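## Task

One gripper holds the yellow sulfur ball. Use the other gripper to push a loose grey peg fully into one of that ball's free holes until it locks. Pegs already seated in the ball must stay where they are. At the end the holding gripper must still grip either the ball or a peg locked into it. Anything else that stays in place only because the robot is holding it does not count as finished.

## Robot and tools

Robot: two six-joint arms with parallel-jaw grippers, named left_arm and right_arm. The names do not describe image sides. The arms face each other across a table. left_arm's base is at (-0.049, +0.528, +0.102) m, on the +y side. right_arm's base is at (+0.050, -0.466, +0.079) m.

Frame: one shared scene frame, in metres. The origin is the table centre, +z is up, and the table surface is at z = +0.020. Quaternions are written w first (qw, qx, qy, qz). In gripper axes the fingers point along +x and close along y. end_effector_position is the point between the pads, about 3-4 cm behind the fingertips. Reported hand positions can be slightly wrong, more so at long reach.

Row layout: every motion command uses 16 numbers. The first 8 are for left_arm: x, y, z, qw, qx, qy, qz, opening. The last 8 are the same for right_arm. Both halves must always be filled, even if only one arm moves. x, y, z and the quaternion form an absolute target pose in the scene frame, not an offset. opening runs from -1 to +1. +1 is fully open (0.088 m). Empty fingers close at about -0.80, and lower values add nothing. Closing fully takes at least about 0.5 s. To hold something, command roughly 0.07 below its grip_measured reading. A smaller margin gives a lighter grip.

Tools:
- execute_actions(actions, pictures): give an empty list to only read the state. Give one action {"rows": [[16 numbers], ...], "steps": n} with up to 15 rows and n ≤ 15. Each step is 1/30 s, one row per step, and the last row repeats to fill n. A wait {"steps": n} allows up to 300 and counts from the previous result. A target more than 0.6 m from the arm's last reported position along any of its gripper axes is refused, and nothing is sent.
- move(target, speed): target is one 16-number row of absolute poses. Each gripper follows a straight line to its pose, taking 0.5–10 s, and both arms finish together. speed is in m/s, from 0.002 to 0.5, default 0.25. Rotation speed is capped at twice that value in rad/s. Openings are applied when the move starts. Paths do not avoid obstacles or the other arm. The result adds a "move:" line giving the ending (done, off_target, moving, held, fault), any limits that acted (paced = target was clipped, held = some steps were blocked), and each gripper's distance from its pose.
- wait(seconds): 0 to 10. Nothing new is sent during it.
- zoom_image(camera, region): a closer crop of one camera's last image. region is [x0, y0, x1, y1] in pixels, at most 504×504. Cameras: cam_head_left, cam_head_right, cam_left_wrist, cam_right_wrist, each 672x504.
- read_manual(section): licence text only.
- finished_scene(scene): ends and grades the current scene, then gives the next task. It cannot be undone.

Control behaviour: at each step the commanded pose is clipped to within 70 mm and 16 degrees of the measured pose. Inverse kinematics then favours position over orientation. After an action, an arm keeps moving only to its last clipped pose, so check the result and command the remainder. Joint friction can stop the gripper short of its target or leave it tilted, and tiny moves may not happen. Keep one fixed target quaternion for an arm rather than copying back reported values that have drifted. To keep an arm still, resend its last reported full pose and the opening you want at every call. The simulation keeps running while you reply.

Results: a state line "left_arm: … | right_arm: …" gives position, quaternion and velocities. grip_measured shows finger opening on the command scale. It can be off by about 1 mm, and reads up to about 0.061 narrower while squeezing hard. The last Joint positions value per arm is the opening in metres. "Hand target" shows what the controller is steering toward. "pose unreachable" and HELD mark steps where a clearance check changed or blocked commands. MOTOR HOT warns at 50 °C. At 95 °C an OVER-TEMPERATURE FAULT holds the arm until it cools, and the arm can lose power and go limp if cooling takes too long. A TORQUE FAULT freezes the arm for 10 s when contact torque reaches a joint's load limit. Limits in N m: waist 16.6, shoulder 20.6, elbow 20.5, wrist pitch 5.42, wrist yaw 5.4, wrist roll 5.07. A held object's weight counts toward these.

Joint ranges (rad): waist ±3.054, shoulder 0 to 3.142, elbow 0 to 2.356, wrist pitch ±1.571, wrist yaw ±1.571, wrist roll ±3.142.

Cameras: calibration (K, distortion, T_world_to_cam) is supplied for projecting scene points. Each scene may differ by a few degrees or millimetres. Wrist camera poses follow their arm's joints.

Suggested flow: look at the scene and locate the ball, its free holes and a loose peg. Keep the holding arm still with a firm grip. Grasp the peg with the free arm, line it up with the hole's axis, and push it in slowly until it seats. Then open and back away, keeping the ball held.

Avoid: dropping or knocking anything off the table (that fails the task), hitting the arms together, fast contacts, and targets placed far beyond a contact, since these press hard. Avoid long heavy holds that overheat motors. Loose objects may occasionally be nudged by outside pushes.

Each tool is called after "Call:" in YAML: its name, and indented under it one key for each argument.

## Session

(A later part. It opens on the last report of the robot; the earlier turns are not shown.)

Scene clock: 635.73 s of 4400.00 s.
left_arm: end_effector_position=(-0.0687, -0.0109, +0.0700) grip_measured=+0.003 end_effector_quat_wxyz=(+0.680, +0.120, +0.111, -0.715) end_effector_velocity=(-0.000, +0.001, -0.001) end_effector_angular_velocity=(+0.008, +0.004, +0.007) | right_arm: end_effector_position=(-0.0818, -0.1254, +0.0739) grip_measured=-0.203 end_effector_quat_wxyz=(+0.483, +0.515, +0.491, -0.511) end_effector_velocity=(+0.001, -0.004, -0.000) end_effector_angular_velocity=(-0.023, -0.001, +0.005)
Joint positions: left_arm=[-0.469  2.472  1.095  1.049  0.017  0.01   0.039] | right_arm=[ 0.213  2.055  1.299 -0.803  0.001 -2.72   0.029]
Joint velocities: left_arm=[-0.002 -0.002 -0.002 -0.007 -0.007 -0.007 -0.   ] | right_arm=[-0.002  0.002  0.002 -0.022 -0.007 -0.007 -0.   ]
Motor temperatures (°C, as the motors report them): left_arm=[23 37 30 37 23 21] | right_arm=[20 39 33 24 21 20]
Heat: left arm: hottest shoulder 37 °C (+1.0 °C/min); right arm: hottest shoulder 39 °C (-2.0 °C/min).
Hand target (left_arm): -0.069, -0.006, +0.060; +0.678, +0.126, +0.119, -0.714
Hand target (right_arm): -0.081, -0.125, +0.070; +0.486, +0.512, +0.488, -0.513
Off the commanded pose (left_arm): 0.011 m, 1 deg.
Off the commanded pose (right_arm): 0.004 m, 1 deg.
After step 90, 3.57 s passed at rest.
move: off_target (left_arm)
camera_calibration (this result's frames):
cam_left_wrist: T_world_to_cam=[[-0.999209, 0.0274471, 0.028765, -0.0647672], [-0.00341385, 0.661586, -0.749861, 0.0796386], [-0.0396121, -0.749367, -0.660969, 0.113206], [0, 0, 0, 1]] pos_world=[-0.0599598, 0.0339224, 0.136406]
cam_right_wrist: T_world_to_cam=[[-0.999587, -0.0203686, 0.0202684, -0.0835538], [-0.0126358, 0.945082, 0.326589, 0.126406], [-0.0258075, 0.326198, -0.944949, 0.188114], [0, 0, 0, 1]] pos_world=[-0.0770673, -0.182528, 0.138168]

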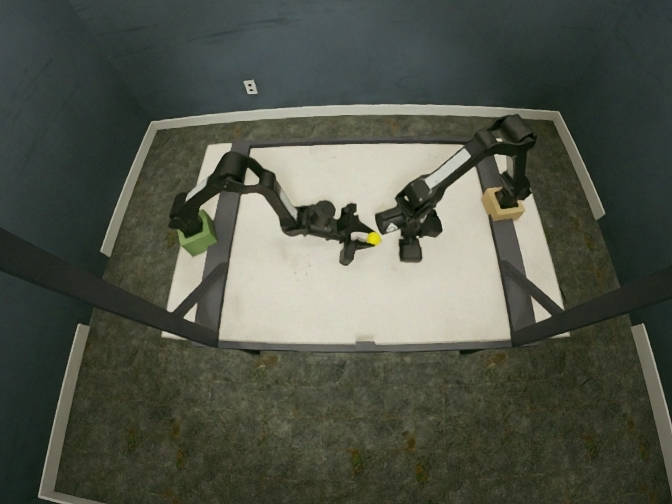

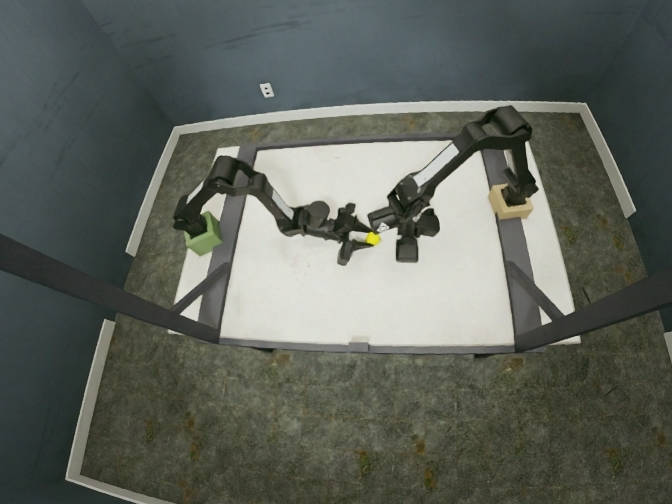

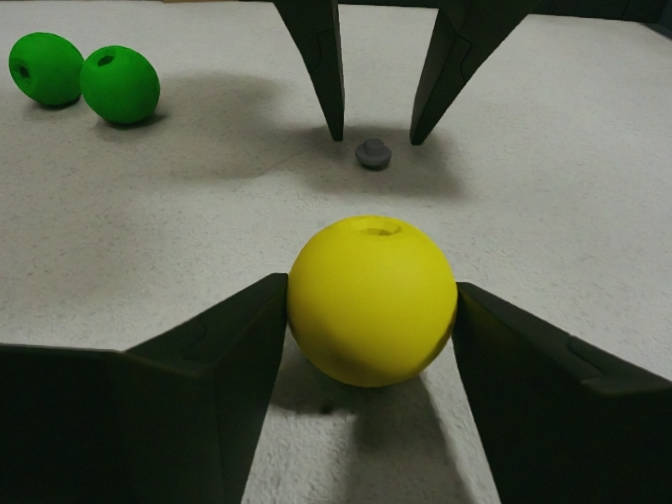

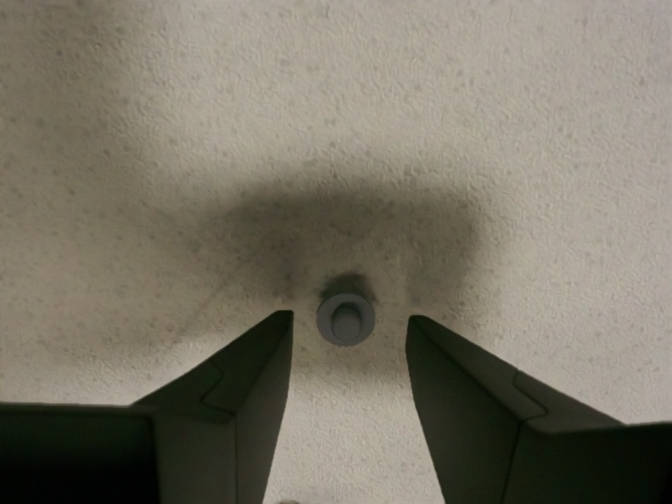

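Call:
move:
  target: [-0.0688, -0.0065, 0.060, 0.6779, 0.1259, 0.1195, -0.7144, -0.07, -0.0812, -0.1275, 0.0605, 0.4868, 0.5129, 0.4868, -0.5129, -0.3]
  speed: 0.03

Scene clock: 648.60 s of 4400.00 s.
left_arm: end_effector_position=(-0.0687, -0.0109, +0.0700) grip_measured=+0.003 end_effector_quat_wxyz=(+0.680, +0.120, +0.111, -0.715) end_effector_velocity=(-0.005, -0.000, +0.001) end_effector_angular_velocity=(+0.004, +0.023, -0.007) | right_arm: end_effector_position=(-0.0826, -0.1236, +0.0673) grip_measured=-0.297 end_effector_quat_wxyz=(+0.480, +0.516, +0.494, -0.510) end_effector_velocity=(+0.002, +0.000, +0.001) end_effector_angular_velocity=(-0.005, +0.006, +0.000)
Joint positions: left_arm=[-0.469  2.472  1.095  1.049  0.017  0.01   0.039] | right_arm=[ 0.213  2.068  1.289 -0.772  0.    -2.72   0.024]
Joint velocities: left_arm=[-0.007 -0.002  0.002 -0.007  0.007 -0.022 -0.   ] | right_arm=[-0.007 -0.002  0.002 -0.007 -0.007 -0.007 -0.   ]
Motor temperatures (°C, as the motors report them): left_arm=[23 37 29 37 23 21] | right_arm=[20 40 32 23 21 20]
Heat: left arm: hottest shoulder 37 °C (+1.0 °C/min); right arm: hottest shoulder 40 °C (-1.0 °C/min).
Hand target (left_arm): -0.069, -0.006, +0.060; +0.678, +0.126, +0.119, -0.714
Hand target (right_arm): -0.081, -0.128, +0.061; +0.487, +0.513, +0.487, -0.513
Off the commanded pose (left_arm): 0.011 m, 1 deg.
Off the commanded pose (right_arm): 0.008 m, 1 deg.
After step 90, 9.10 s passed at rest.
move: off_target (left_arm)
camera_calibration (this result's frames):
cam_left_wrist: T_world_to_cam=[[-0.999209, 0.0274471, 0.028765, -0.0647672], [-0.00341385, 0.661586, -0.749861, 0.0796386], [-0.0396121, -0.749367, -0.660969, 0.113206], [0, 0, 0, 1]] pos_world=[-0.0599598, 0.0339224, 0.136406]
cam_right_wrist: T_world_to_cam=[[-0.999502, -0.0209327, 0.0236215, -0.0844588], [-0.0118384, 0.942419, 0.334225, 0.125993], [-0.0292576, 0.333779, -0.942197, 0.181738], [0, 0, 0, 1]] pos_world=[-0.077608, -0.181166, 0.131118]

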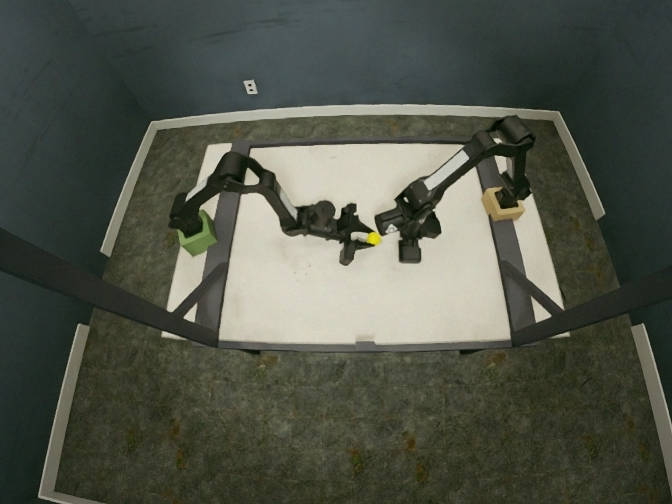

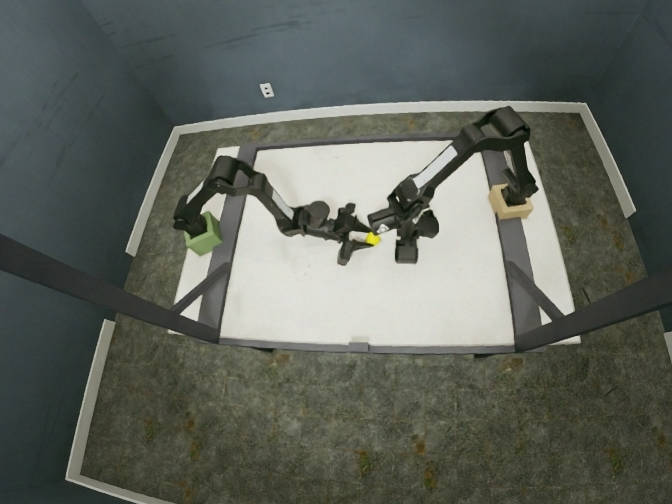

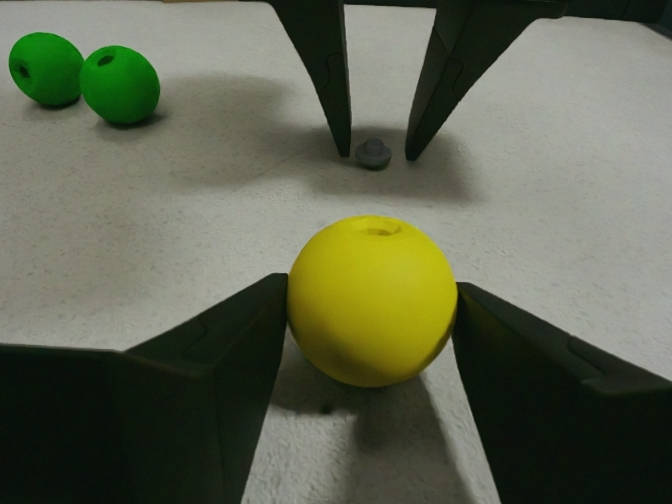

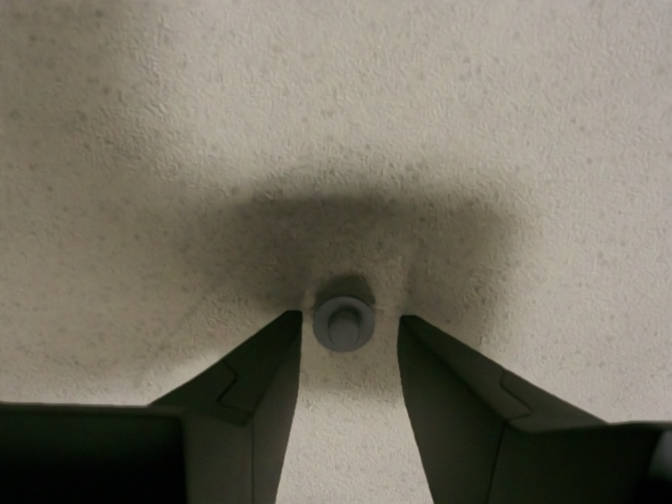

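Call:
move:
  target: [-0.0688, -0.0065, 0.060, 0.6779, 0.1259, 0.1195, -0.7144, -0.07, -0.0800, -0.1298, 0.0584, 0.4868, 0.5129, 0.4868, -0.5129, -0.3]
  speed: 0.02

Call:
zoom_image:
  camera: "cam_right_wrist"
  region: [280, 280, 420, 380]

Call:
zoom_image:
  camera: "cam_left_wrist"
  region: [330, 105, 430, 185]

Scene clock: 655.10 s of 4400.00 s.
left_arm: end_effector_position=(-0.0687, -0.0109, +0.0700) grip_measured=+0.003 end_effector_quat_wxyz=(+0.680, +0.120, +0.111, -0.715) end_effector_velocity=(-0.000, +0.001, -0.001) end_effector_angular_velocity=(+0.008, +0.004, +0.007) | right_arm: end_effector_position=(-0.0816, -0.1262, +0.0640) grip_measured=-0.297 end_effector_quat_wxyz=(+0.481, +0.515, +0.493, -0.510) end_effector_velocity=(-0.002, +0.002, +0.001) end_effector_angular_velocity=(+0.003, +0.025, +0.000)
Joint positions: left_arm=[-0.469  2.472  1.095  1.049  0.017  0.01   0.039] | right_arm=[ 0.213  2.068  1.274 -0.759  0.    -2.72   0.024]
Joint velocities: left_arm=[-0.002 -0.002 -0.002 -0.007 -0.007 -0.007  0.   ] | right_arm=[-0.007 -0.002  0.002  0.007 -0.022 -0.007 -0.   ]
Motor temperatures (°C, as the motors report them): left_arm=[23 37 29 38 23 21] | right_arm=[20 40 32 23 21 20]
Heat: left arm: hottest wrist pitch 38 °C (+3.0 °C/min); right arm: hottest shoulder 40 °C (-1.0 °C/min).
Hand target (left_arm): -0.069, -0.006, +0.060; +0.678, +0.126, +0.119, -0.714
Hand target (right_arm): -0.080, -0.130, +0.058; +0.487, +0.513, +0.487, -0.513
Off the commanded pose (left_arm): 0.011 m, 1 deg.
Off the commanded pose (right_arm): 0.007 m, 1 deg.
After step 90, 2.70 s passed at rest.
move: off_target (left_arm)
camera_calibration (this result's frames):
cam_left_wrist: T_world_to_cam=[[-0.999209, 0.0274471, 0.028765, -0.0647672], [-0.00341385, 0.661586, -0.749861, 0.0796386], [-0.0396121, -0.749367, -0.660969, 0.113206], [0, 0, 0, 1]] pos_world=[-0.0599598, 0.0339224, 0.136406]
cam_right_wrist: T_world_to_cam=[[-0.99953, -0.020859, 0.0224481, -0.0833409], [-0.0122513, 0.943484, 0.331191, 0.129889], [-0.0280878, 0.330761, -0.943296, 0.179233], [0, 0, 0, 1]] pos_world=[-0.0766762, -0.18357, 0.127922]

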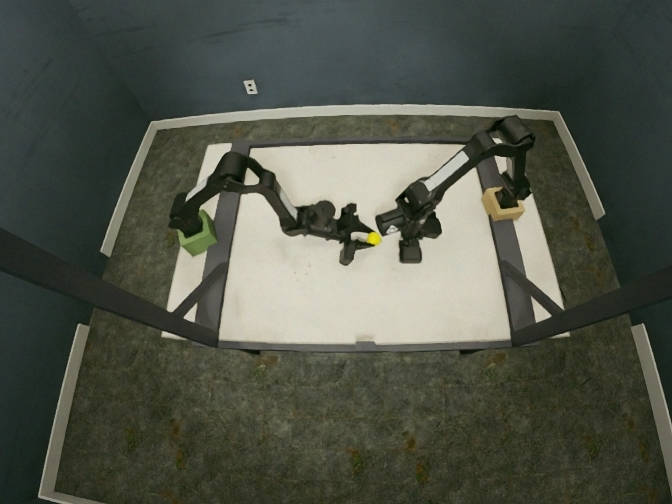

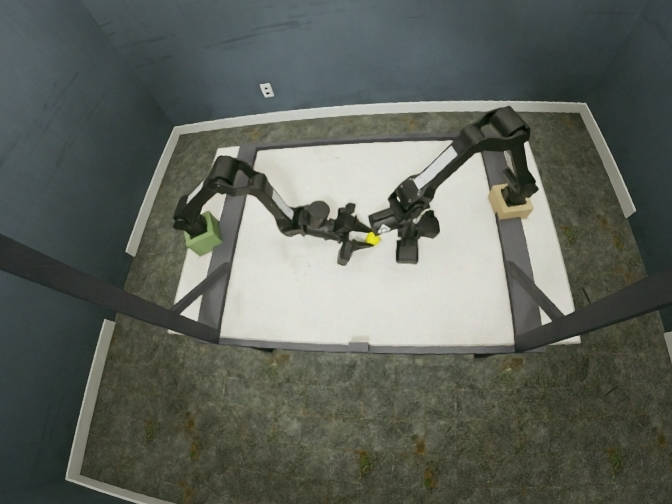

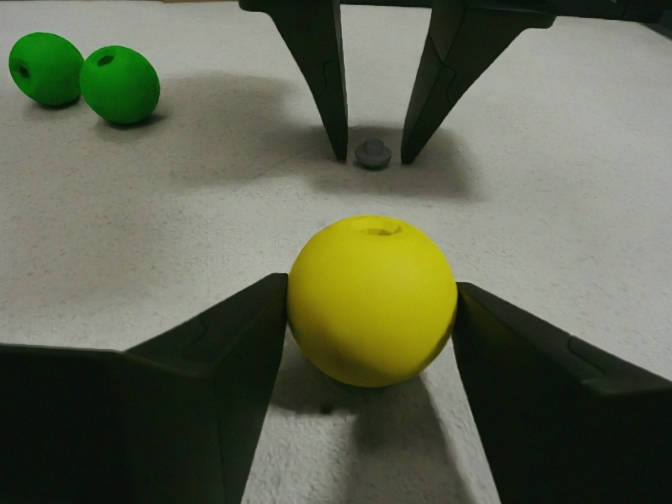

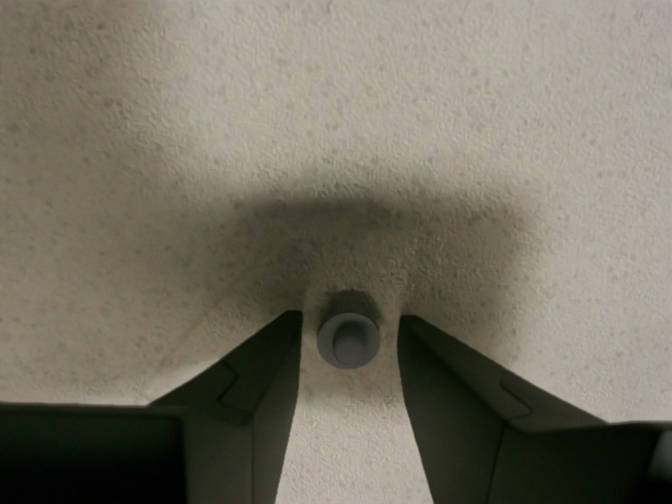

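Region (280, 280, 420, 380) of cam_right_wrist's 672x504 image, scaled by 3.600, with more detail than that image has; it fills the top 360 rows of this view, and the rest is white.

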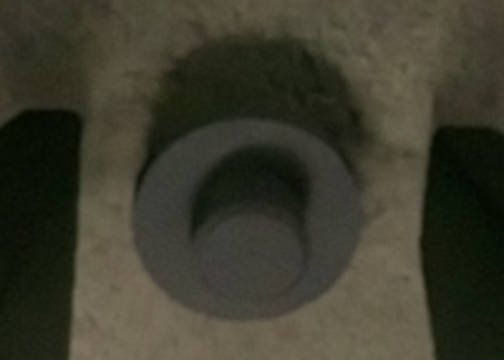

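Region (330, 105, 430, 185) of cam_left_wrist's 672x504 image, scaled by 5.040, with more detail than that image has; it fills the top 403 rows of this view, and the rest is white.

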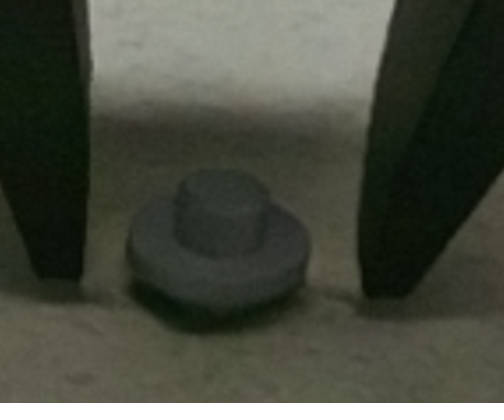

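Call:
execute_actions:
  actions:
    - {"rows": [[-0.0688, -0.0065, 0.060, 0.6779, 0.1259, 0.1195, -0.7144, -0.07, -0.0806, -0.1283, 0.0603, 0.4868, 0.5129, 0.4868, -0.5129, -0.3], [-0.0688, -0.0065, 0.060, 0.6779, 0.1259, 0.1195, -0.7144, -0.07, -0.0806, -0.1283, 0.0603, 0.4868, 0.5129, 0.4868, -0.5129, -0.3], [-0.0688, -0.0065, 0.060, 0.6779, 0.1259, 0.1195, -0.7144, -0.07, -0.0810, -0.1271, 0.0618, 0.4868, 0.5129, 0.4868, -0.5129, -0.3], [-0.0688, -0.0065, 0.060, 0.6779, 0.1259, 0.1195, -0.7144, -0.07, -0.0810, -0.1271, 0.0618, 0.4868, 0.5129, 0.4868, -0.5129, -0.3], [-0.0688, -0.0065, 0.060, 0.6779, 0.1259, 0.1195, -0.7144, -0.07, -0.0815, -0.1259, 0.0633, 0.4868, 0.5129, 0.4868, -0.5129, -0.3]], "steps": 15}
  pictures: false

Scene clock: 682.20 s of 4400.00 s.
left_arm: end_effector_position=(-0.0687, -0.0109, +0.0700) grip_measured=+0.003 end_effector_quat_wxyz=(+0.680, +0.120, +0.111, -0.715) end_effector_velocity=(-0.002, -0.000, +0.002) end_effector_angular_velocity=(-0.006, +0.023, -0.002) | right_arm: end_effector_position=(-0.0816, -0.1261, +0.0668) grip_measured=-0.297 end_effector_quat_wxyz=(+0.484, +0.514, +0.490, -0.511) end_effector_velocity=(+0.000, -0.007, +0.001) end_effector_angular_velocity=(-0.038, +0.009, +0.005)
Joint positions: left_arm=[-0.469  2.472  1.095  1.049  0.017  0.01   0.039] | right_arm=[ 0.213  2.068  1.287 -0.78   0.    -2.72   0.024]
Joint velocities: left_arm=[-0.002 -0.002 -0.002  0.007  0.007 -0.022 -0.   ] | right_arm=[-0.002 -0.002  0.002 -0.037 -0.022 -0.007 -0.   ]
Motor temperatures (°C, as the motors report them): left_arm=[23 38 28 39 23 21] | right_arm=[20 41 31 23 21 20]
Heat: left arm: hottest wrist pitch 39 °C (+3.0 °C/min); right arm: hottest shoulder 41 °C (+1.0 °C/min).
Hand target (left_arm): -0.069, -0.006, +0.060; +0.678, +0.126, +0.119, -0.714
Hand target (right_arm): -0.081, -0.126, +0.063; +0.487, +0.513, +0.487, -0.513
Off the commanded pose (left_arm): 0.011 m, 1 deg.
Off the commanded pose (right_arm): 0.004 m, 1 deg.
Steps of this call (steps 1 to 90: nothing new was sent; then 23.60 s passed at rest; steps 91 to 105: all 15 steps of this action). Readings (end_effector_position):
91: left_arm (-0.0687, -0.0109, +0.0700) | right_arm (-0.0816, -0.1262, +0.0640)
92: left_arm (-0.0687, -0.0109, +0.0700) | right_arm (-0.0815, -0.1263, +0.0640)
94: left_arm (-0.0687, -0.0109, +0.0700) | right_arm (-0.0810, -0.1275, +0.0641)
98: left_arm (-0.0687, -0.0109, +0.0700) | right_arm (-0.0813, -0.1268, +0.0659)
105: the state above

Call:
execute_actions:
  actions:
    - {"rows": [[-0.0688, -0.0065, 0.060, 0.6779, 0.1259, 0.1195, -0.7144, -0.07, -0.0816, -0.1256, 0.0625, 0.4868, 0.5129, 0.4868, -0.5129, -0.35], [-0.0688, -0.0065, 0.060, 0.6779, 0.1259, 0.1195, -0.7144, -0.07, -0.0816, -0.1256, 0.0625, 0.4868, 0.5129, 0.4868, -0.5129, -0.35], [-0.0688, -0.0065, 0.060, 0.6779, 0.1259, 0.1195, -0.7144, -0.07, -0.0817, -0.1253, 0.0617, 0.4868, 0.5129, 0.4868, -0.5129, -0.35]], "steps": 15}

Scene clock: 689.63 s of 4400.00 s.
left_arm: end_effector_position=(-0.0687, -0.0109, +0.0700) grip_measured=+0.003 end_effector_quat_wxyz=(+0.680, +0.120, +0.111, -0.715) end_effector_velocity=(-0.000, -0.000, +0.002) end_effector_angular_velocity=(-0.006, +0.019, +0.012) | right_arm: end_effector_position=(-0.0816, -0.1262, +0.0654) grip_measured=-0.347 end_effector_quat_wxyz=(+0.485, +0.514, +0.489, -0.512) end_effector_velocity=(-0.001, -0.002, +0.002) end_effector_angular_velocity=(-0.005, +0.006, -0.005)
Joint positions: left_arm=[-0.469  2.472  1.095  1.049  0.017  0.01   0.039] | right_arm=[ 0.213  2.072  1.288 -0.78   0.    -2.72   0.022]
Joint velocities: left_arm=[-0.002 -0.002 -0.002  0.007 -0.007 -0.022 -0.   ] | right_arm=[ 0.002 -0.007 -0.002 -0.007 -0.007  0.007 -0.001]
Motor temperatures (°C, as the motors report them): left_arm=[23 38 28 39 23 21] | right_arm=[20 41 31 22 21 20]
Heat: left arm: hottest wrist pitch 39 °C (+2.0 °C/min); right arm: hottest shoulder 41 °C (+1.0 °C/min).
Hand target (left_arm): -0.069, -0.006, +0.060; +0.678, +0.126, +0.119, -0.714
Hand target (right_arm): -0.082, -0.125, +0.062; +0.487, +0.513, +0.487, -0.513
Off the commanded pose (left_arm): 0.011 m, 1 deg.
Off the commanded pose (right_arm): 0.004 m, 0 deg.
Steps of this call (steps 1 to 90: nothing new was sent; then 3.93 s passed at rest; steps 91 to 105: all 15 steps of this action). Readings (end_effector_position):
91: left_arm (-0.0687, -0.0109, +0.0700) | right_arm (-0.0816, -0.1262, +0.0667)
92: left_arm (-0.0687, -0.0109, +0.0700) | right_arm (-0.0816, -0.1262, +0.0667)
94: left_arm (-0.0687, -0.0109, +0.0700) | right_arm (-0.0815, -0.1262, +0.0662)
98: left_arm (-0.0687, -0.0109, +0.0700) | right_arm (-0.0815, -0.1263, +0.0655)
105: the state above
camera_calibration (this result's frames):
cam_left_wrist: T_world_to_cam=[[-0.999209, 0.0274471, 0.028765, -0.0647672], [-0.00341385, 0.661586, -0.749861, 0.0796386], [-0.0396121, -0.749367, -0.660969, 0.113206], [0, 0, 0, 1]] pos_world=[-0.0599598, 0.0339224, 0.136406]
cam_right_wrist: T_world_to_cam=[[-0.99961, -0.0206536, 0.0187959, -0.0831102], [-0.0135116, 0.946735, 0.321729, 0.130349], [-0.0244397, 0.32135, -0.946645, 0.179929], [0, 0, 0, 1]] pos_world=[-0.0769192, -0.182943, 0.129954]

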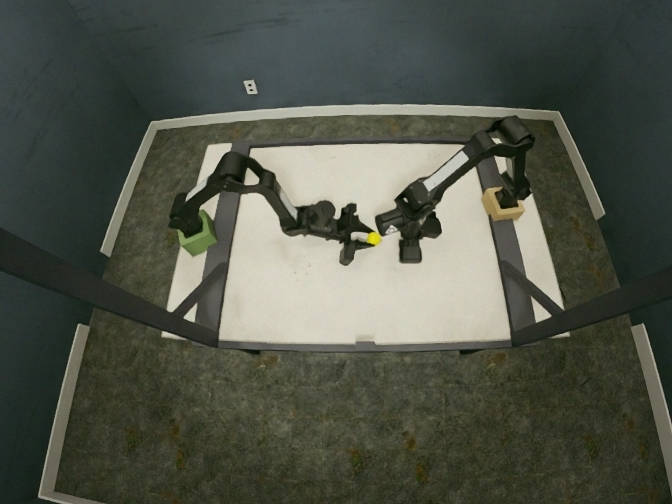

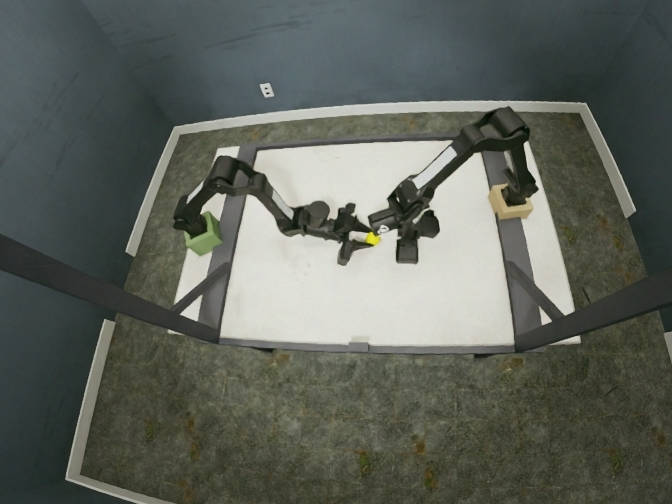

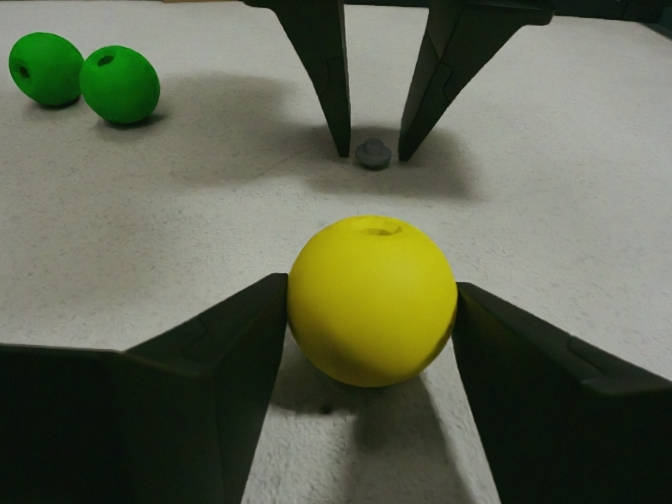

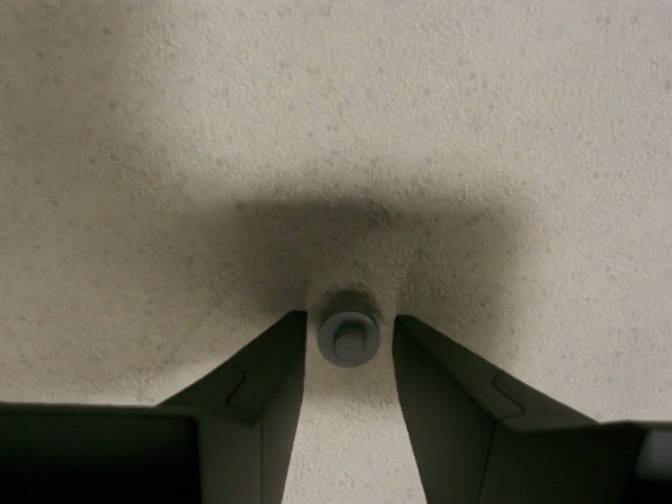

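Call:
execute_actions:
  actions:
    - {"rows": [[-0.0688, -0.0065, 0.060, 0.6779, 0.1259, 0.1195, -0.7144, -0.07, -0.0817, -0.1253, 0.0617, 0.4868, 0.5129, 0.4868, -0.5129, -0.40], [-0.0688, -0.0065, 0.060, 0.6779, 0.1259, 0.1195, -0.7144, -0.07, -0.0817, -0.1253, 0.0617, 0.4868, 0.5129, 0.4868, -0.5129, -0.43], [-0.0688, -0.0065, 0.060, 0.6779, 0.1259, 0.1195, -0.7144, -0.07, -0.0817, -0.1253, 0.0617, 0.4868, 0.5129, 0.4868, -0.5129, -0.46], [-0.0688, -0.0065, 0.060, 0.6779, 0.1259, 0.1195, -0.7144, -0.07, -0.0817, -0.1253, 0.0617, 0.4868, 0.5129, 0.4868, -0.5129, -0.49], [-0.0688, -0.0065, 0.060, 0.6779, 0.1259, 0.1195, -0.7144, -0.07, -0.0817, -0.1253, 0.0617, 0.4868, 0.5129, 0.4868, -0.5129, -0.52], [-0.0688, -0.0065, 0.060, 0.6779, 0.1259, 0.1195, -0.7144, -0.07, -0.0817, -0.1253, 0.0617, 0.4868, 0.5129, 0.4868, -0.5129, -0.55], [-0.0688, -0.0065, 0.060, 0.6779, 0.1259, 0.1195, -0.7144, -0.07, -0.0817, -0.1253, 0.0617, 0.4868, 0.5129, 0.4868, -0.5129, -0.58]], "steps": 15}

Call:
zoom_image:
  camera: "cam_left_wrist"
  region: [330, 105, 430, 185]

Scene clock: 696.67 s of 4400.00 s.
left_arm: end_effector_position=(-0.0687, -0.0109, +0.0700) grip_measured=+0.003 end_effector_quat_wxyz=(+0.680, +0.120, +0.111, -0.715) end_effector_velocity=(-0.000, +0.001, -0.001) end_effector_angular_velocity=(+0.008, +0.004, +0.007) | right_arm: end_effector_position=(-0.0816, -0.1261, +0.0655) grip_measured=-0.553 end_effector_quat_wxyz=(+0.485, +0.514, +0.489, -0.512) end_effector_velocity=(-0.001, +0.001, +0.000) end_effector_angular_velocity=(+0.004, +0.009, +0.005)
Joint positions: left_arm=[-0.469  2.472  1.095  1.049  0.017  0.01   0.039] | right_arm=[ 0.213  2.072  1.288 -0.78   0.    -2.72   0.012]
Joint velocities: left_arm=[-0.002 -0.002 -0.002 -0.007 -0.007 -0.007 -0.   ] | right_arm=[-0.002 -0.002 -0.002  0.007 -0.007 -0.007 -0.   ]
Motor temperatures (°C, as the motors report them): left_arm=[23 38 28 39 23 21] | right_arm=[20 41 31 22 21 20]
Heat: left arm: hottest wrist pitch 39 °C (+2.0 °C/min); right arm: hottest shoulder 41 °C (+2.0 °C/min).
Hand target (left_arm): -0.069, -0.006, +0.060; +0.678, +0.126, +0.119, -0.714
Hand target (right_arm): -0.082, -0.125, +0.062; +0.487, +0.513, +0.487, -0.513
Off the commanded pose (left_arm): 0.011 m, 1 deg.
Off the commanded pose (right_arm): 0.004 m, 0 deg.
Steps of this call (steps 1 to 90: nothing new was sent; then 3.53 s passed at rest; steps 91 to 105: all 15 steps of this action). Readings (end_effector_position):
91: left_arm (-0.0687, -0.0109, +0.0700) | right_arm (-0.0816, -0.1262, +0.0654)
92: left_arm (-0.0687, -0.0109, +0.0700) | right_arm (-0.0816, -0.1262, +0.0654)
94: left_arm (-0.0687, -0.0109, +0.0700) | right_arm (-0.0816, -0.1262, +0.0654)
98: left_arm (-0.0687, -0.0109, +0.0700) | right_arm (-0.0816, -0.1262, +0.0654)
105: the state above
camera_calibration (this result's frames):
cam_left_wrist: T_world_to_cam=[[-0.999209, 0.0274471, 0.028765, -0.0647672], [-0.00341385, 0.661586, -0.749861, 0.0796386], [-0.0396121, -0.749367, -0.660969, 0.113206], [0, 0, 0, 1]] pos_world=[-0.0599598, 0.0339224, 0.136406]
cam_right_wrist: T_world_to_cam=[[-0.999607, -0.0206603, 0.0189264, -0.0831665], [-0.0134672, 0.946621, 0.322068, 0.130172], [-0.0245702, 0.321686, -0.946527, 0.179991], [0, 0, 0, 1]] pos_world=[-0.0769584, -0.182842, 0.130016]

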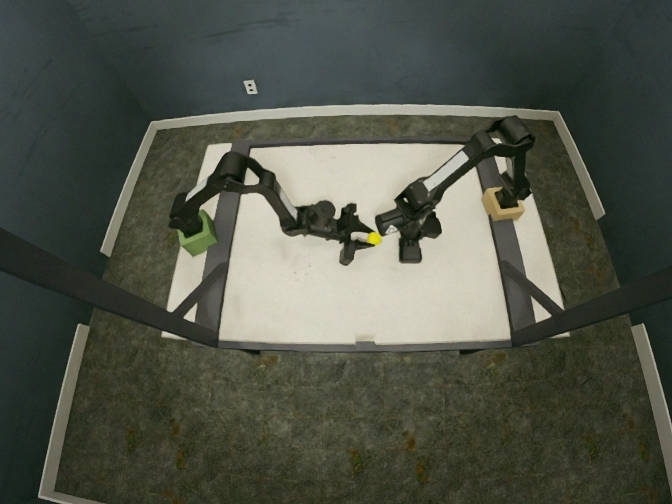

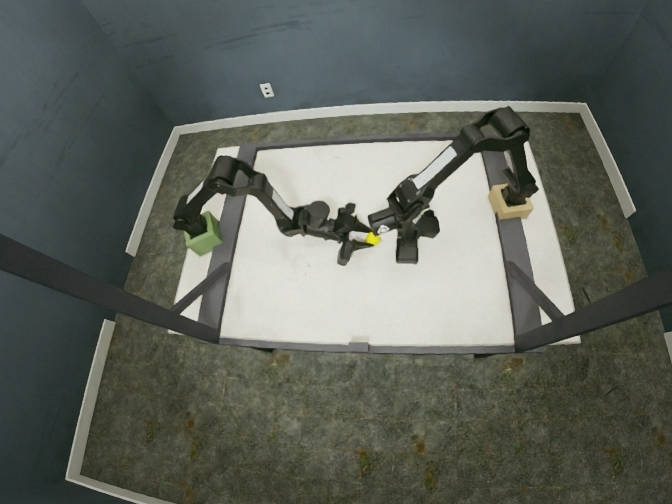

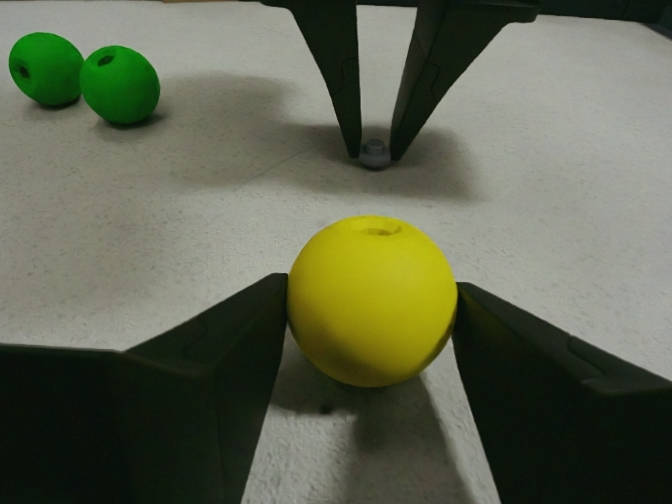

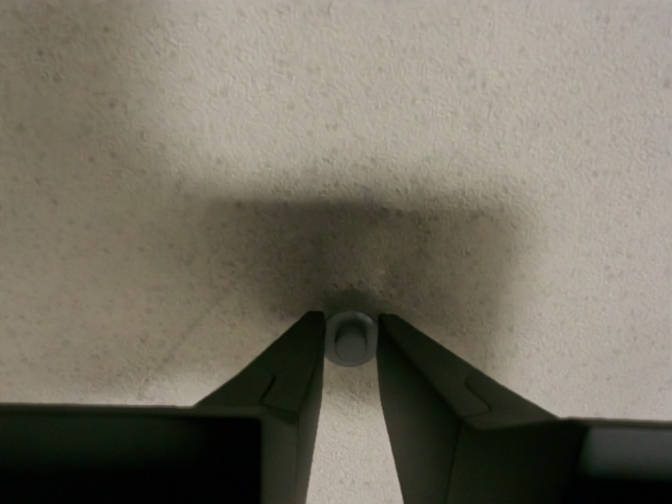

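Region (330, 105, 430, 185) of cam_left_wrist's 672x504 image, scaled by 5.040, with more detail than that image has; it fills the top 403 rows of this view, and the rest is white.

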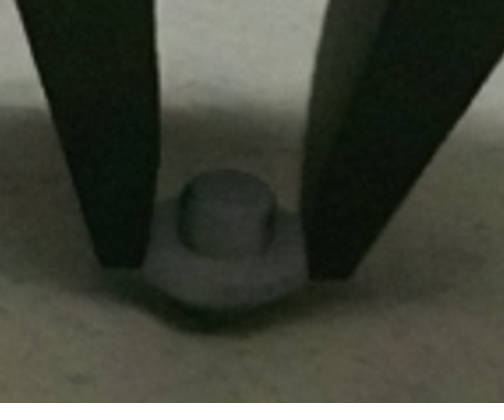

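Call:
execute_actions:
  actions:
    - {"rows": [[-0.0688, -0.0065, 0.060, 0.6779, 0.1259, 0.1195, -0.7144, -0.07, -0.0817, -0.1253, 0.0617, 0.4868, 0.5129, 0.4868, -0.5129, -0.50], [-0.0688, -0.0065, 0.060, 0.6779, 0.1259, 0.1195, -0.7144, -0.07, -0.0817, -0.1253, 0.0617, 0.4868, 0.5129, 0.4868, -0.5129, -0.42], [-0.0688, -0.0065, 0.060, 0.6779, 0.1259, 0.1195, -0.7144, -0.07, -0.0817, -0.1253, 0.0617, 0.4868, 0.5129, 0.4868, -0.5129, -0.38], [-0.0688, -0.0065, 0.060, 0.6779, 0.1259, 0.1195, -0.7144, -0.07, -0.0817, -0.1253, 0.0617, 0.4868, 0.5129, 0.4868, -0.5129, -0.38], [-0.0688, -0.0065, 0.060, 0.6779, 0.1259, 0.1195, -0.7144, -0.07, -0.0817, -0.1253, 0.0617, 0.4868, 0.5129, 0.4868, -0.5129, -0.38], [-0.0688, -0.0065, 0.060, 0.6779, 0.1259, 0.1195, -0.7144, -0.07, -0.0817, -0.1253, 0.0617, 0.4868, 0.5129, 0.4868, -0.5129, -0.38], [-0.0688, -0.0065, 0.060, 0.6779, 0.1259, 0.1195, -0.7144, -0.07, -0.0819, -0.1247, 0.0625, 0.4868, 0.5129, 0.4868, -0.5129, -0.38], [-0.0688, -0.0065, 0.060, 0.6779, 0.1259, 0.1195, -0.7144, -0.07, -0.0822, -0.1240, 0.0634, 0.4868, 0.5129, 0.4868, -0.5129, -0.38]], "steps": 15}
  pictures: false

Call:
execute_actions:
  actions:
    - {"steps": 10}

Scene clock: 705.37 s of 4400.00 s.
left_arm: end_effector_position=(-0.0687, -0.0109, +0.0700) grip_measured=+0.003 end_effector_quat_wxyz=(+0.680, +0.120, +0.111, -0.715) end_effector_velocity=(-0.002, +0.001, -0.001) end_effector_angular_velocity=(-0.002, +0.009, -0.007) | right_arm: end_effector_position=(-0.0824, -0.1241, +0.0672) grip_measured=-0.384 end_effector_quat_wxyz=(+0.484, +0.514, +0.490, -0.511) end_effector_velocity=(+0.001, -0.002, +0.000) end_effector_angular_velocity=(-0.009, +0.004, +0.005)
Joint positions: left_arm=[-0.469  2.472  1.095  1.049  0.017  0.01   0.039] | right_arm=[ 0.213  2.073  1.298 -0.785  0.    -2.72   0.02 ]
Joint velocities: left_arm=[-0.002  0.002 -0.002  0.007  0.007 -0.007 -0.   ] | right_arm=[-0.002 -0.002 -0.002 -0.007 -0.007 -0.007  0.   ]
Motor temperatures (°C, as the motors report them): left_arm=[23 38 28 39 23 21] | right_arm=[20 41 31 22 21 20]
Heat: left arm: hottest wrist pitch 39 °C (+2.0 °C/min); right arm: hottest shoulder 41 °C (+1.0 °C/min).
Hand target (left_arm): -0.069, -0.006, +0.060; +0.678, +0.126, +0.119, -0.714
Hand target (right_arm): -0.082, -0.124, +0.063; +0.487, +0.513, +0.487, -0.513
Off the commanded pose (left_arm): 0.011 m, 1 deg.
Off the commanded pose (right_arm): 0.004 m, 1 deg.
Steps of this call (steps 1 to 90: nothing new was sent; then 5.20 s passed at rest; steps 91 to 105: all 15 steps of this action). Readings (end_effector_position):
91: left_arm (-0.0687, -0.0109, +0.0700) | right_arm (-0.0816, -0.1261, +0.0655)
92: left_arm (-0.0687, -0.0109, +0.0700) | right_arm (-0.0816, -0.1261, +0.0655)
94: left_arm (-0.0687, -0.0109, +0.0700) | right_arm (-0.0816, -0.1261, +0.0655)
98: left_arm (-0.0687, -0.0109, +0.0700) | right_arm (-0.0818, -0.1256, +0.0658)
105: the state above

Scene clock: 705.70 s of 4400.00 s.
left_arm: end_effector_position=(-0.0687, -0.0109, +0.0700) grip_measured=+0.003 end_effector_quat_wxyz=(+0.680, +0.120, +0.111, -0.715) end_effector_velocity=(-0.003, +0.002, -0.004) end_effector_angular_velocity=(+0.012, +0.004, +0.002) | right_arm: end_effector_position=(-0.0823, -0.1242, +0.0672) grip_measured=-0.383 end_effector_quat_wxyz=(+0.484, +0.514, +0.490, -0.511) end_effector_velocity=(-0.002, -0.002, -0.002) end_effector_angular_velocity=(-0.010, +0.019, +0.020)
Joint positions: left_arm=[-0.469  2.472  1.095  1.049  0.017  0.01   0.039] | right_arm=[ 0.213  2.073  1.298 -0.785  0.    -2.72   0.02 ]
Joint velocities: left_arm=[-0.007  0.002 -0.002 -0.007 -0.007 -0.007 -0.   ] | right_arm=[-0.002  0.002 -0.007  0.007 -0.022 -0.022 -0.   ]
Motor temperatures (°C, as the motors report them): left_arm=[23 38 28 39 23 21] | right_arm=[20 41 31 22 21 20]
Heat: left arm: hottest wrist pitch 39 °C (+2.0 °C/min); right arm: hottest shoulder 41 °C (+1.0 °C/min).
Hand target (left_arm): -0.069, -0.006, +0.060; +0.678, +0.126, +0.119, -0.714
Hand target (right_arm): -0.082, -0.124, +0.063; +0.487, +0.513, +0.487, -0.513
Off the commanded pose (left_arm): 0.011 m, 1 deg.
Off the commanded pose (right_arm): 0.004 m, 1 deg.
Steps of this call (steps 1 to 10: nothing new was sent). Readings (end_effector_position):
1: left_arm (-0.0687, -0.0109, +0.0700) | right_arm (-0.0823, -0.1242, +0.0672)
2: left_arm (-0.0687, -0.0109, +0.0700) | right_arm (-0.0823, -0.1242, +0.0672)
4: left_arm (-0.0687, -0.0109, +0.0700) | right_arm (-0.0823, -0.1242, +0.0672)
8: left_arm (-0.0687, -0.0109, +0.0700) | right_arm (-0.0823, -0.1242, +0.0672)
10: the state above
camera_calibration (this result's frames):
cam_left_wrist: T_world_to_cam=[[-0.999209, 0.0274471, 0.028765, -0.0647672], [-0.00341385, 0.661586, -0.749861, 0.0796386], [-0.0396121, -0.749367, -0.660969, 0.113206], [0, 0, 0, 1]] pos_world=[-0.0599598, 0.0339224, 0.136406]
cam_right_wrist: T_world_to_cam=[[-0.999586, -0.0207157, 0.0199701, -0.0839637], [-0.0131105, 0.945701, 0.324775, 0.127574], [-0.0256137, 0.324378, -0.945581, 0.181139], [0, 0, 0, 1]] pos_world=[-0.0776168, -0.181144, 0.131526]

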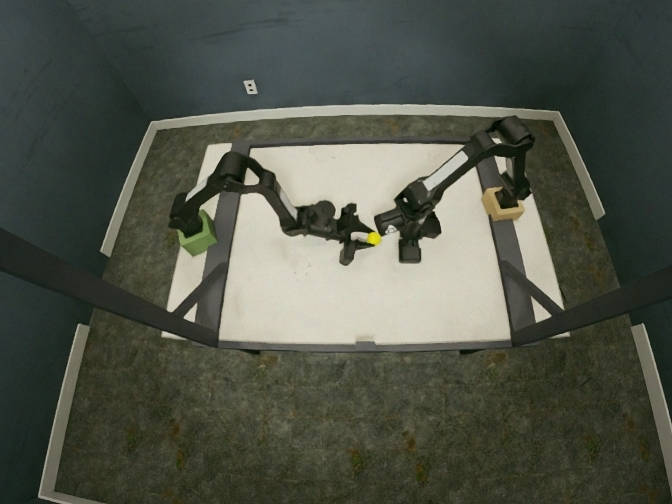

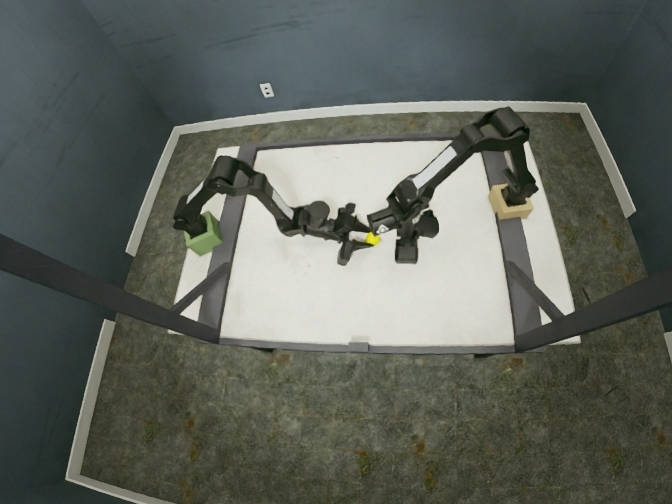

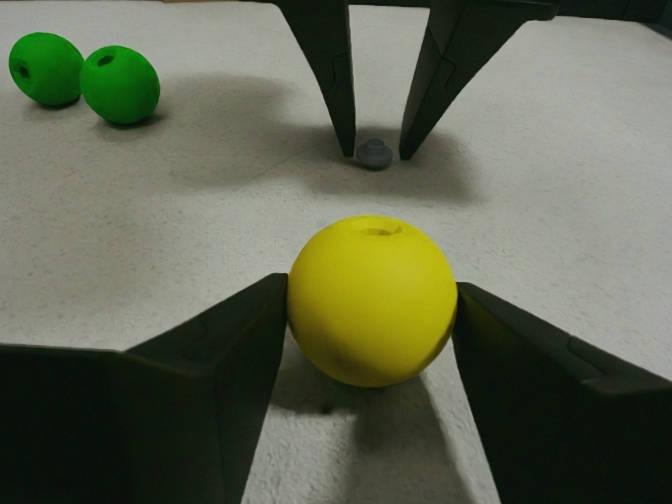

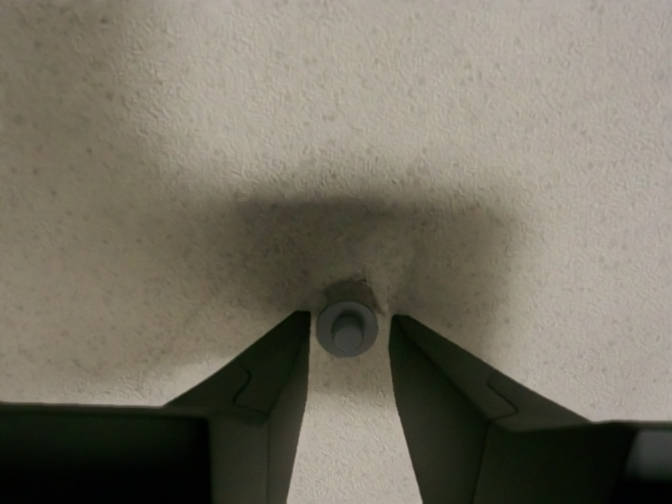

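Call:
execute_actions:
  actions:
    - {"rows": [[-0.0688, -0.0065, 0.060, 0.6779, 0.1259, 0.1195, -0.7144, -0.07, -0.0822, -0.1240, 0.0634, 0.4868, 0.5129, 0.4868, -0.5129, -0.42], [-0.0688, -0.0065, 0.060, 0.6779, 0.1259, 0.1195, -0.7144, -0.07, -0.0822, -0.1240, 0.0634, 0.4868, 0.5129, 0.4868, -0.5129, -0.45], [-0.0688, -0.0065, 0.060, 0.6779, 0.1259, 0.1195, -0.7144, -0.07, -0.0822, -0.1240, 0.0634, 0.4868, 0.5129, 0.4868, -0.5129, -0.48], [-0.0688, -0.0065, 0.060, 0.6779, 0.1259, 0.1195, -0.7144, -0.07, -0.0822, -0.1240, 0.0634, 0.4868, 0.5129, 0.4868, -0.5129, -0.51], [-0.0688, -0.0065, 0.060, 0.6779, 0.1259, 0.1195, -0.7144, -0.07, -0.0822, -0.1240, 0.0634, 0.4868, 0.5129, 0.4868, -0.5129, -0.54], [-0.0688, -0.0065, 0.060, 0.6779, 0.1259, 0.1195, -0.7144, -0.07, -0.0822, -0.1240, 0.0634, 0.4868, 0.5129, 0.4868, -0.5129, -0.57], [-0.0688, -0.0065, 0.060, 0.6779, 0.1259, 0.1195, -0.7144, -0.07, -0.0822, -0.1240, 0.0634, 0.4868, 0.5129, 0.4868, -0.5129, -0.595]], "steps": 15}

Call:
zoom_image:
  camera: "cam_left_wrist"
  region: [330, 105, 430, 185]

Scene clock: 712.60 s of 4400.00 s.
left_arm: end_effector_position=(-0.0687, -0.0109, +0.0700) grip_measured=+0.003 end_effector_quat_wxyz=(+0.680, +0.120, +0.111, -0.715) end_effector_velocity=(-0.000, +0.001, -0.001) end_effector_angular_velocity=(+0.008, +0.018, +0.012) | right_arm: end_effector_position=(-0.0819, -0.1237, +0.0677) grip_measured=-0.585 end_effector_quat_wxyz=(+0.484, +0.515, +0.490, -0.511) end_effector_velocity=(-0.001, +0.001, +0.000) end_effector_angular_velocity=(+0.004, +0.010, -0.010)
Joint positions: left_arm=[-0.469  2.472  1.095  1.049  0.017  0.01   0.039] | right_arm=[ 0.212  2.073  1.3   -0.787  0.003 -2.72   0.01 ]
Joint velocities: left_arm=[-0.002 -0.002 -0.002 -0.007 -0.007 -0.022 -0.   ] | right_arm=[-0.002 -0.002 -0.002  0.007 -0.007  0.007 -0.001]
Motor temperatures (°C, as the motors report them): left_arm=[23 39 28 39 23 21] | right_arm=[20 41 32 22 21 20]
Heat: left arm: hottest shoulder 39 °C (+1.0 °C/min); right arm: hottest shoulder 41 °C (+1.0 °C/min).
Hand target (left_arm): -0.069, -0.006, +0.060; +0.678, +0.126, +0.119, -0.714
Hand target (right_arm): -0.082, -0.124, +0.063; +0.487, +0.513, +0.487, -0.513
Off the commanded pose (left_arm): 0.011 m, 1 deg.
Off the commanded pose (right_arm): 0.004 m, 1 deg.
Steps of this call (steps 1 to 90: nothing new was sent; then 3.40 s passed at rest; steps 91 to 105: all 15 steps of this action). Readings (end_effector_position):
91: left_arm (-0.0687, -0.0109, +0.0700) | right_arm (-0.0823, -0.1242, +0.0672)
92: left_arm (-0.0687, -0.0109, +0.0700) | right_arm (-0.0823, -0.1242, +0.0672)
94: left_arm (-0.0687, -0.0109, +0.0700) | right_arm (-0.0823, -0.1242, +0.0672)
98: left_arm (-0.0687, -0.0109, +0.0700) | right_arm (-0.0818, -0.1242, +0.0673)
105: the state above
camera_calibration (this result's frames):
cam_left_wrist: T_world_to_cam=[[-0.999209, 0.0274471, 0.028765, -0.0647672], [-0.00341385, 0.661586, -0.749861, 0.0796386], [-0.0396121, -0.749367, -0.660969, 0.113206], [0, 0, 0, 1]] pos_world=[-0.0599598, 0.0339224, 0.136406]
cam_right_wrist: T_world_to_cam=[[-0.999642, -0.019945, 0.0178198, -0.0832515], [-0.0130607, 0.945442, 0.325528, 0.126867], [-0.0233402, 0.325179, -0.945364, 0.18173], [0, 0, 0, 1]] pos_world=[-0.0773231, -0.180701, 0.131986]

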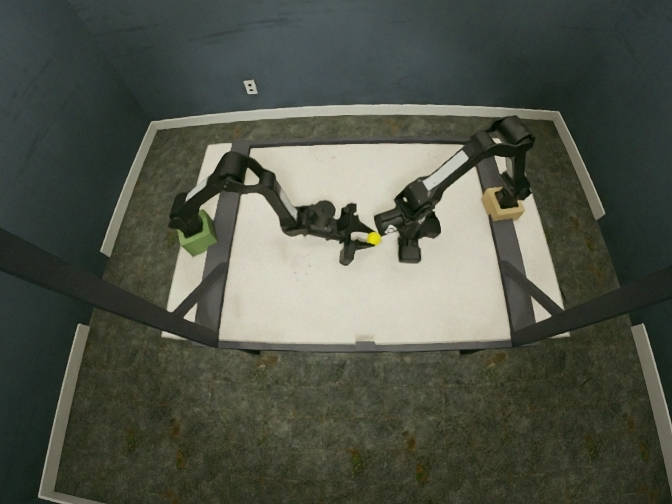

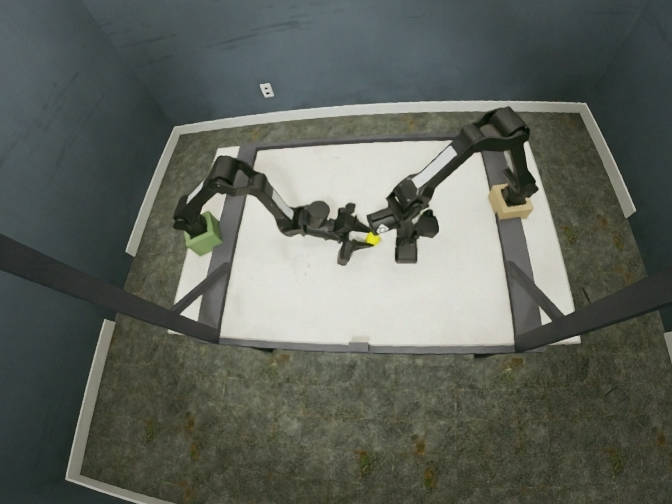

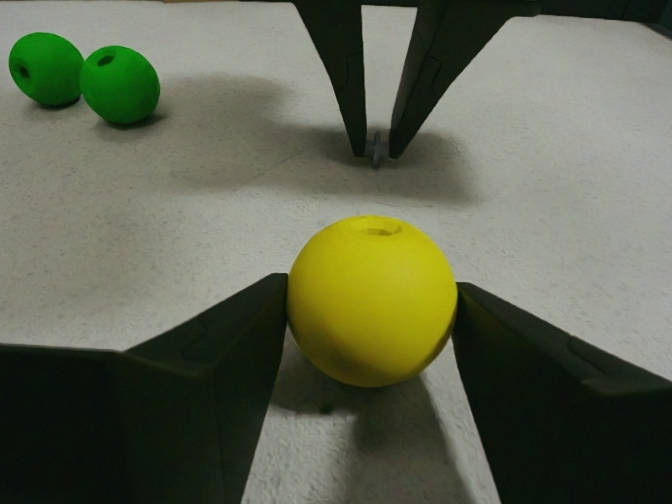

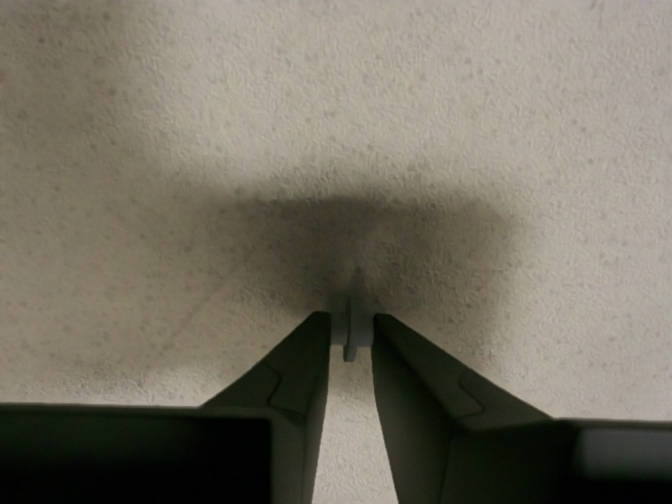

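Region (330, 105, 430, 185) of cam_left_wrist's 672x504 image, scaled by 5.040, with more detail than that image has; it fills the top 403 rows of this view, and the rest is white.

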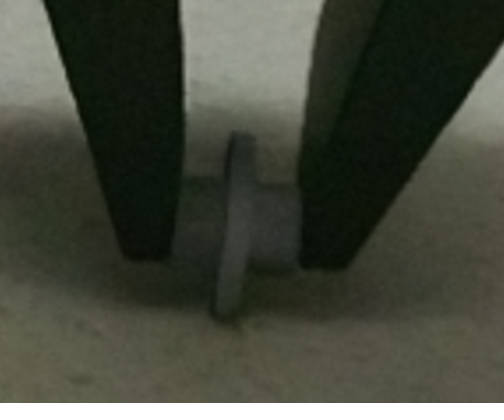

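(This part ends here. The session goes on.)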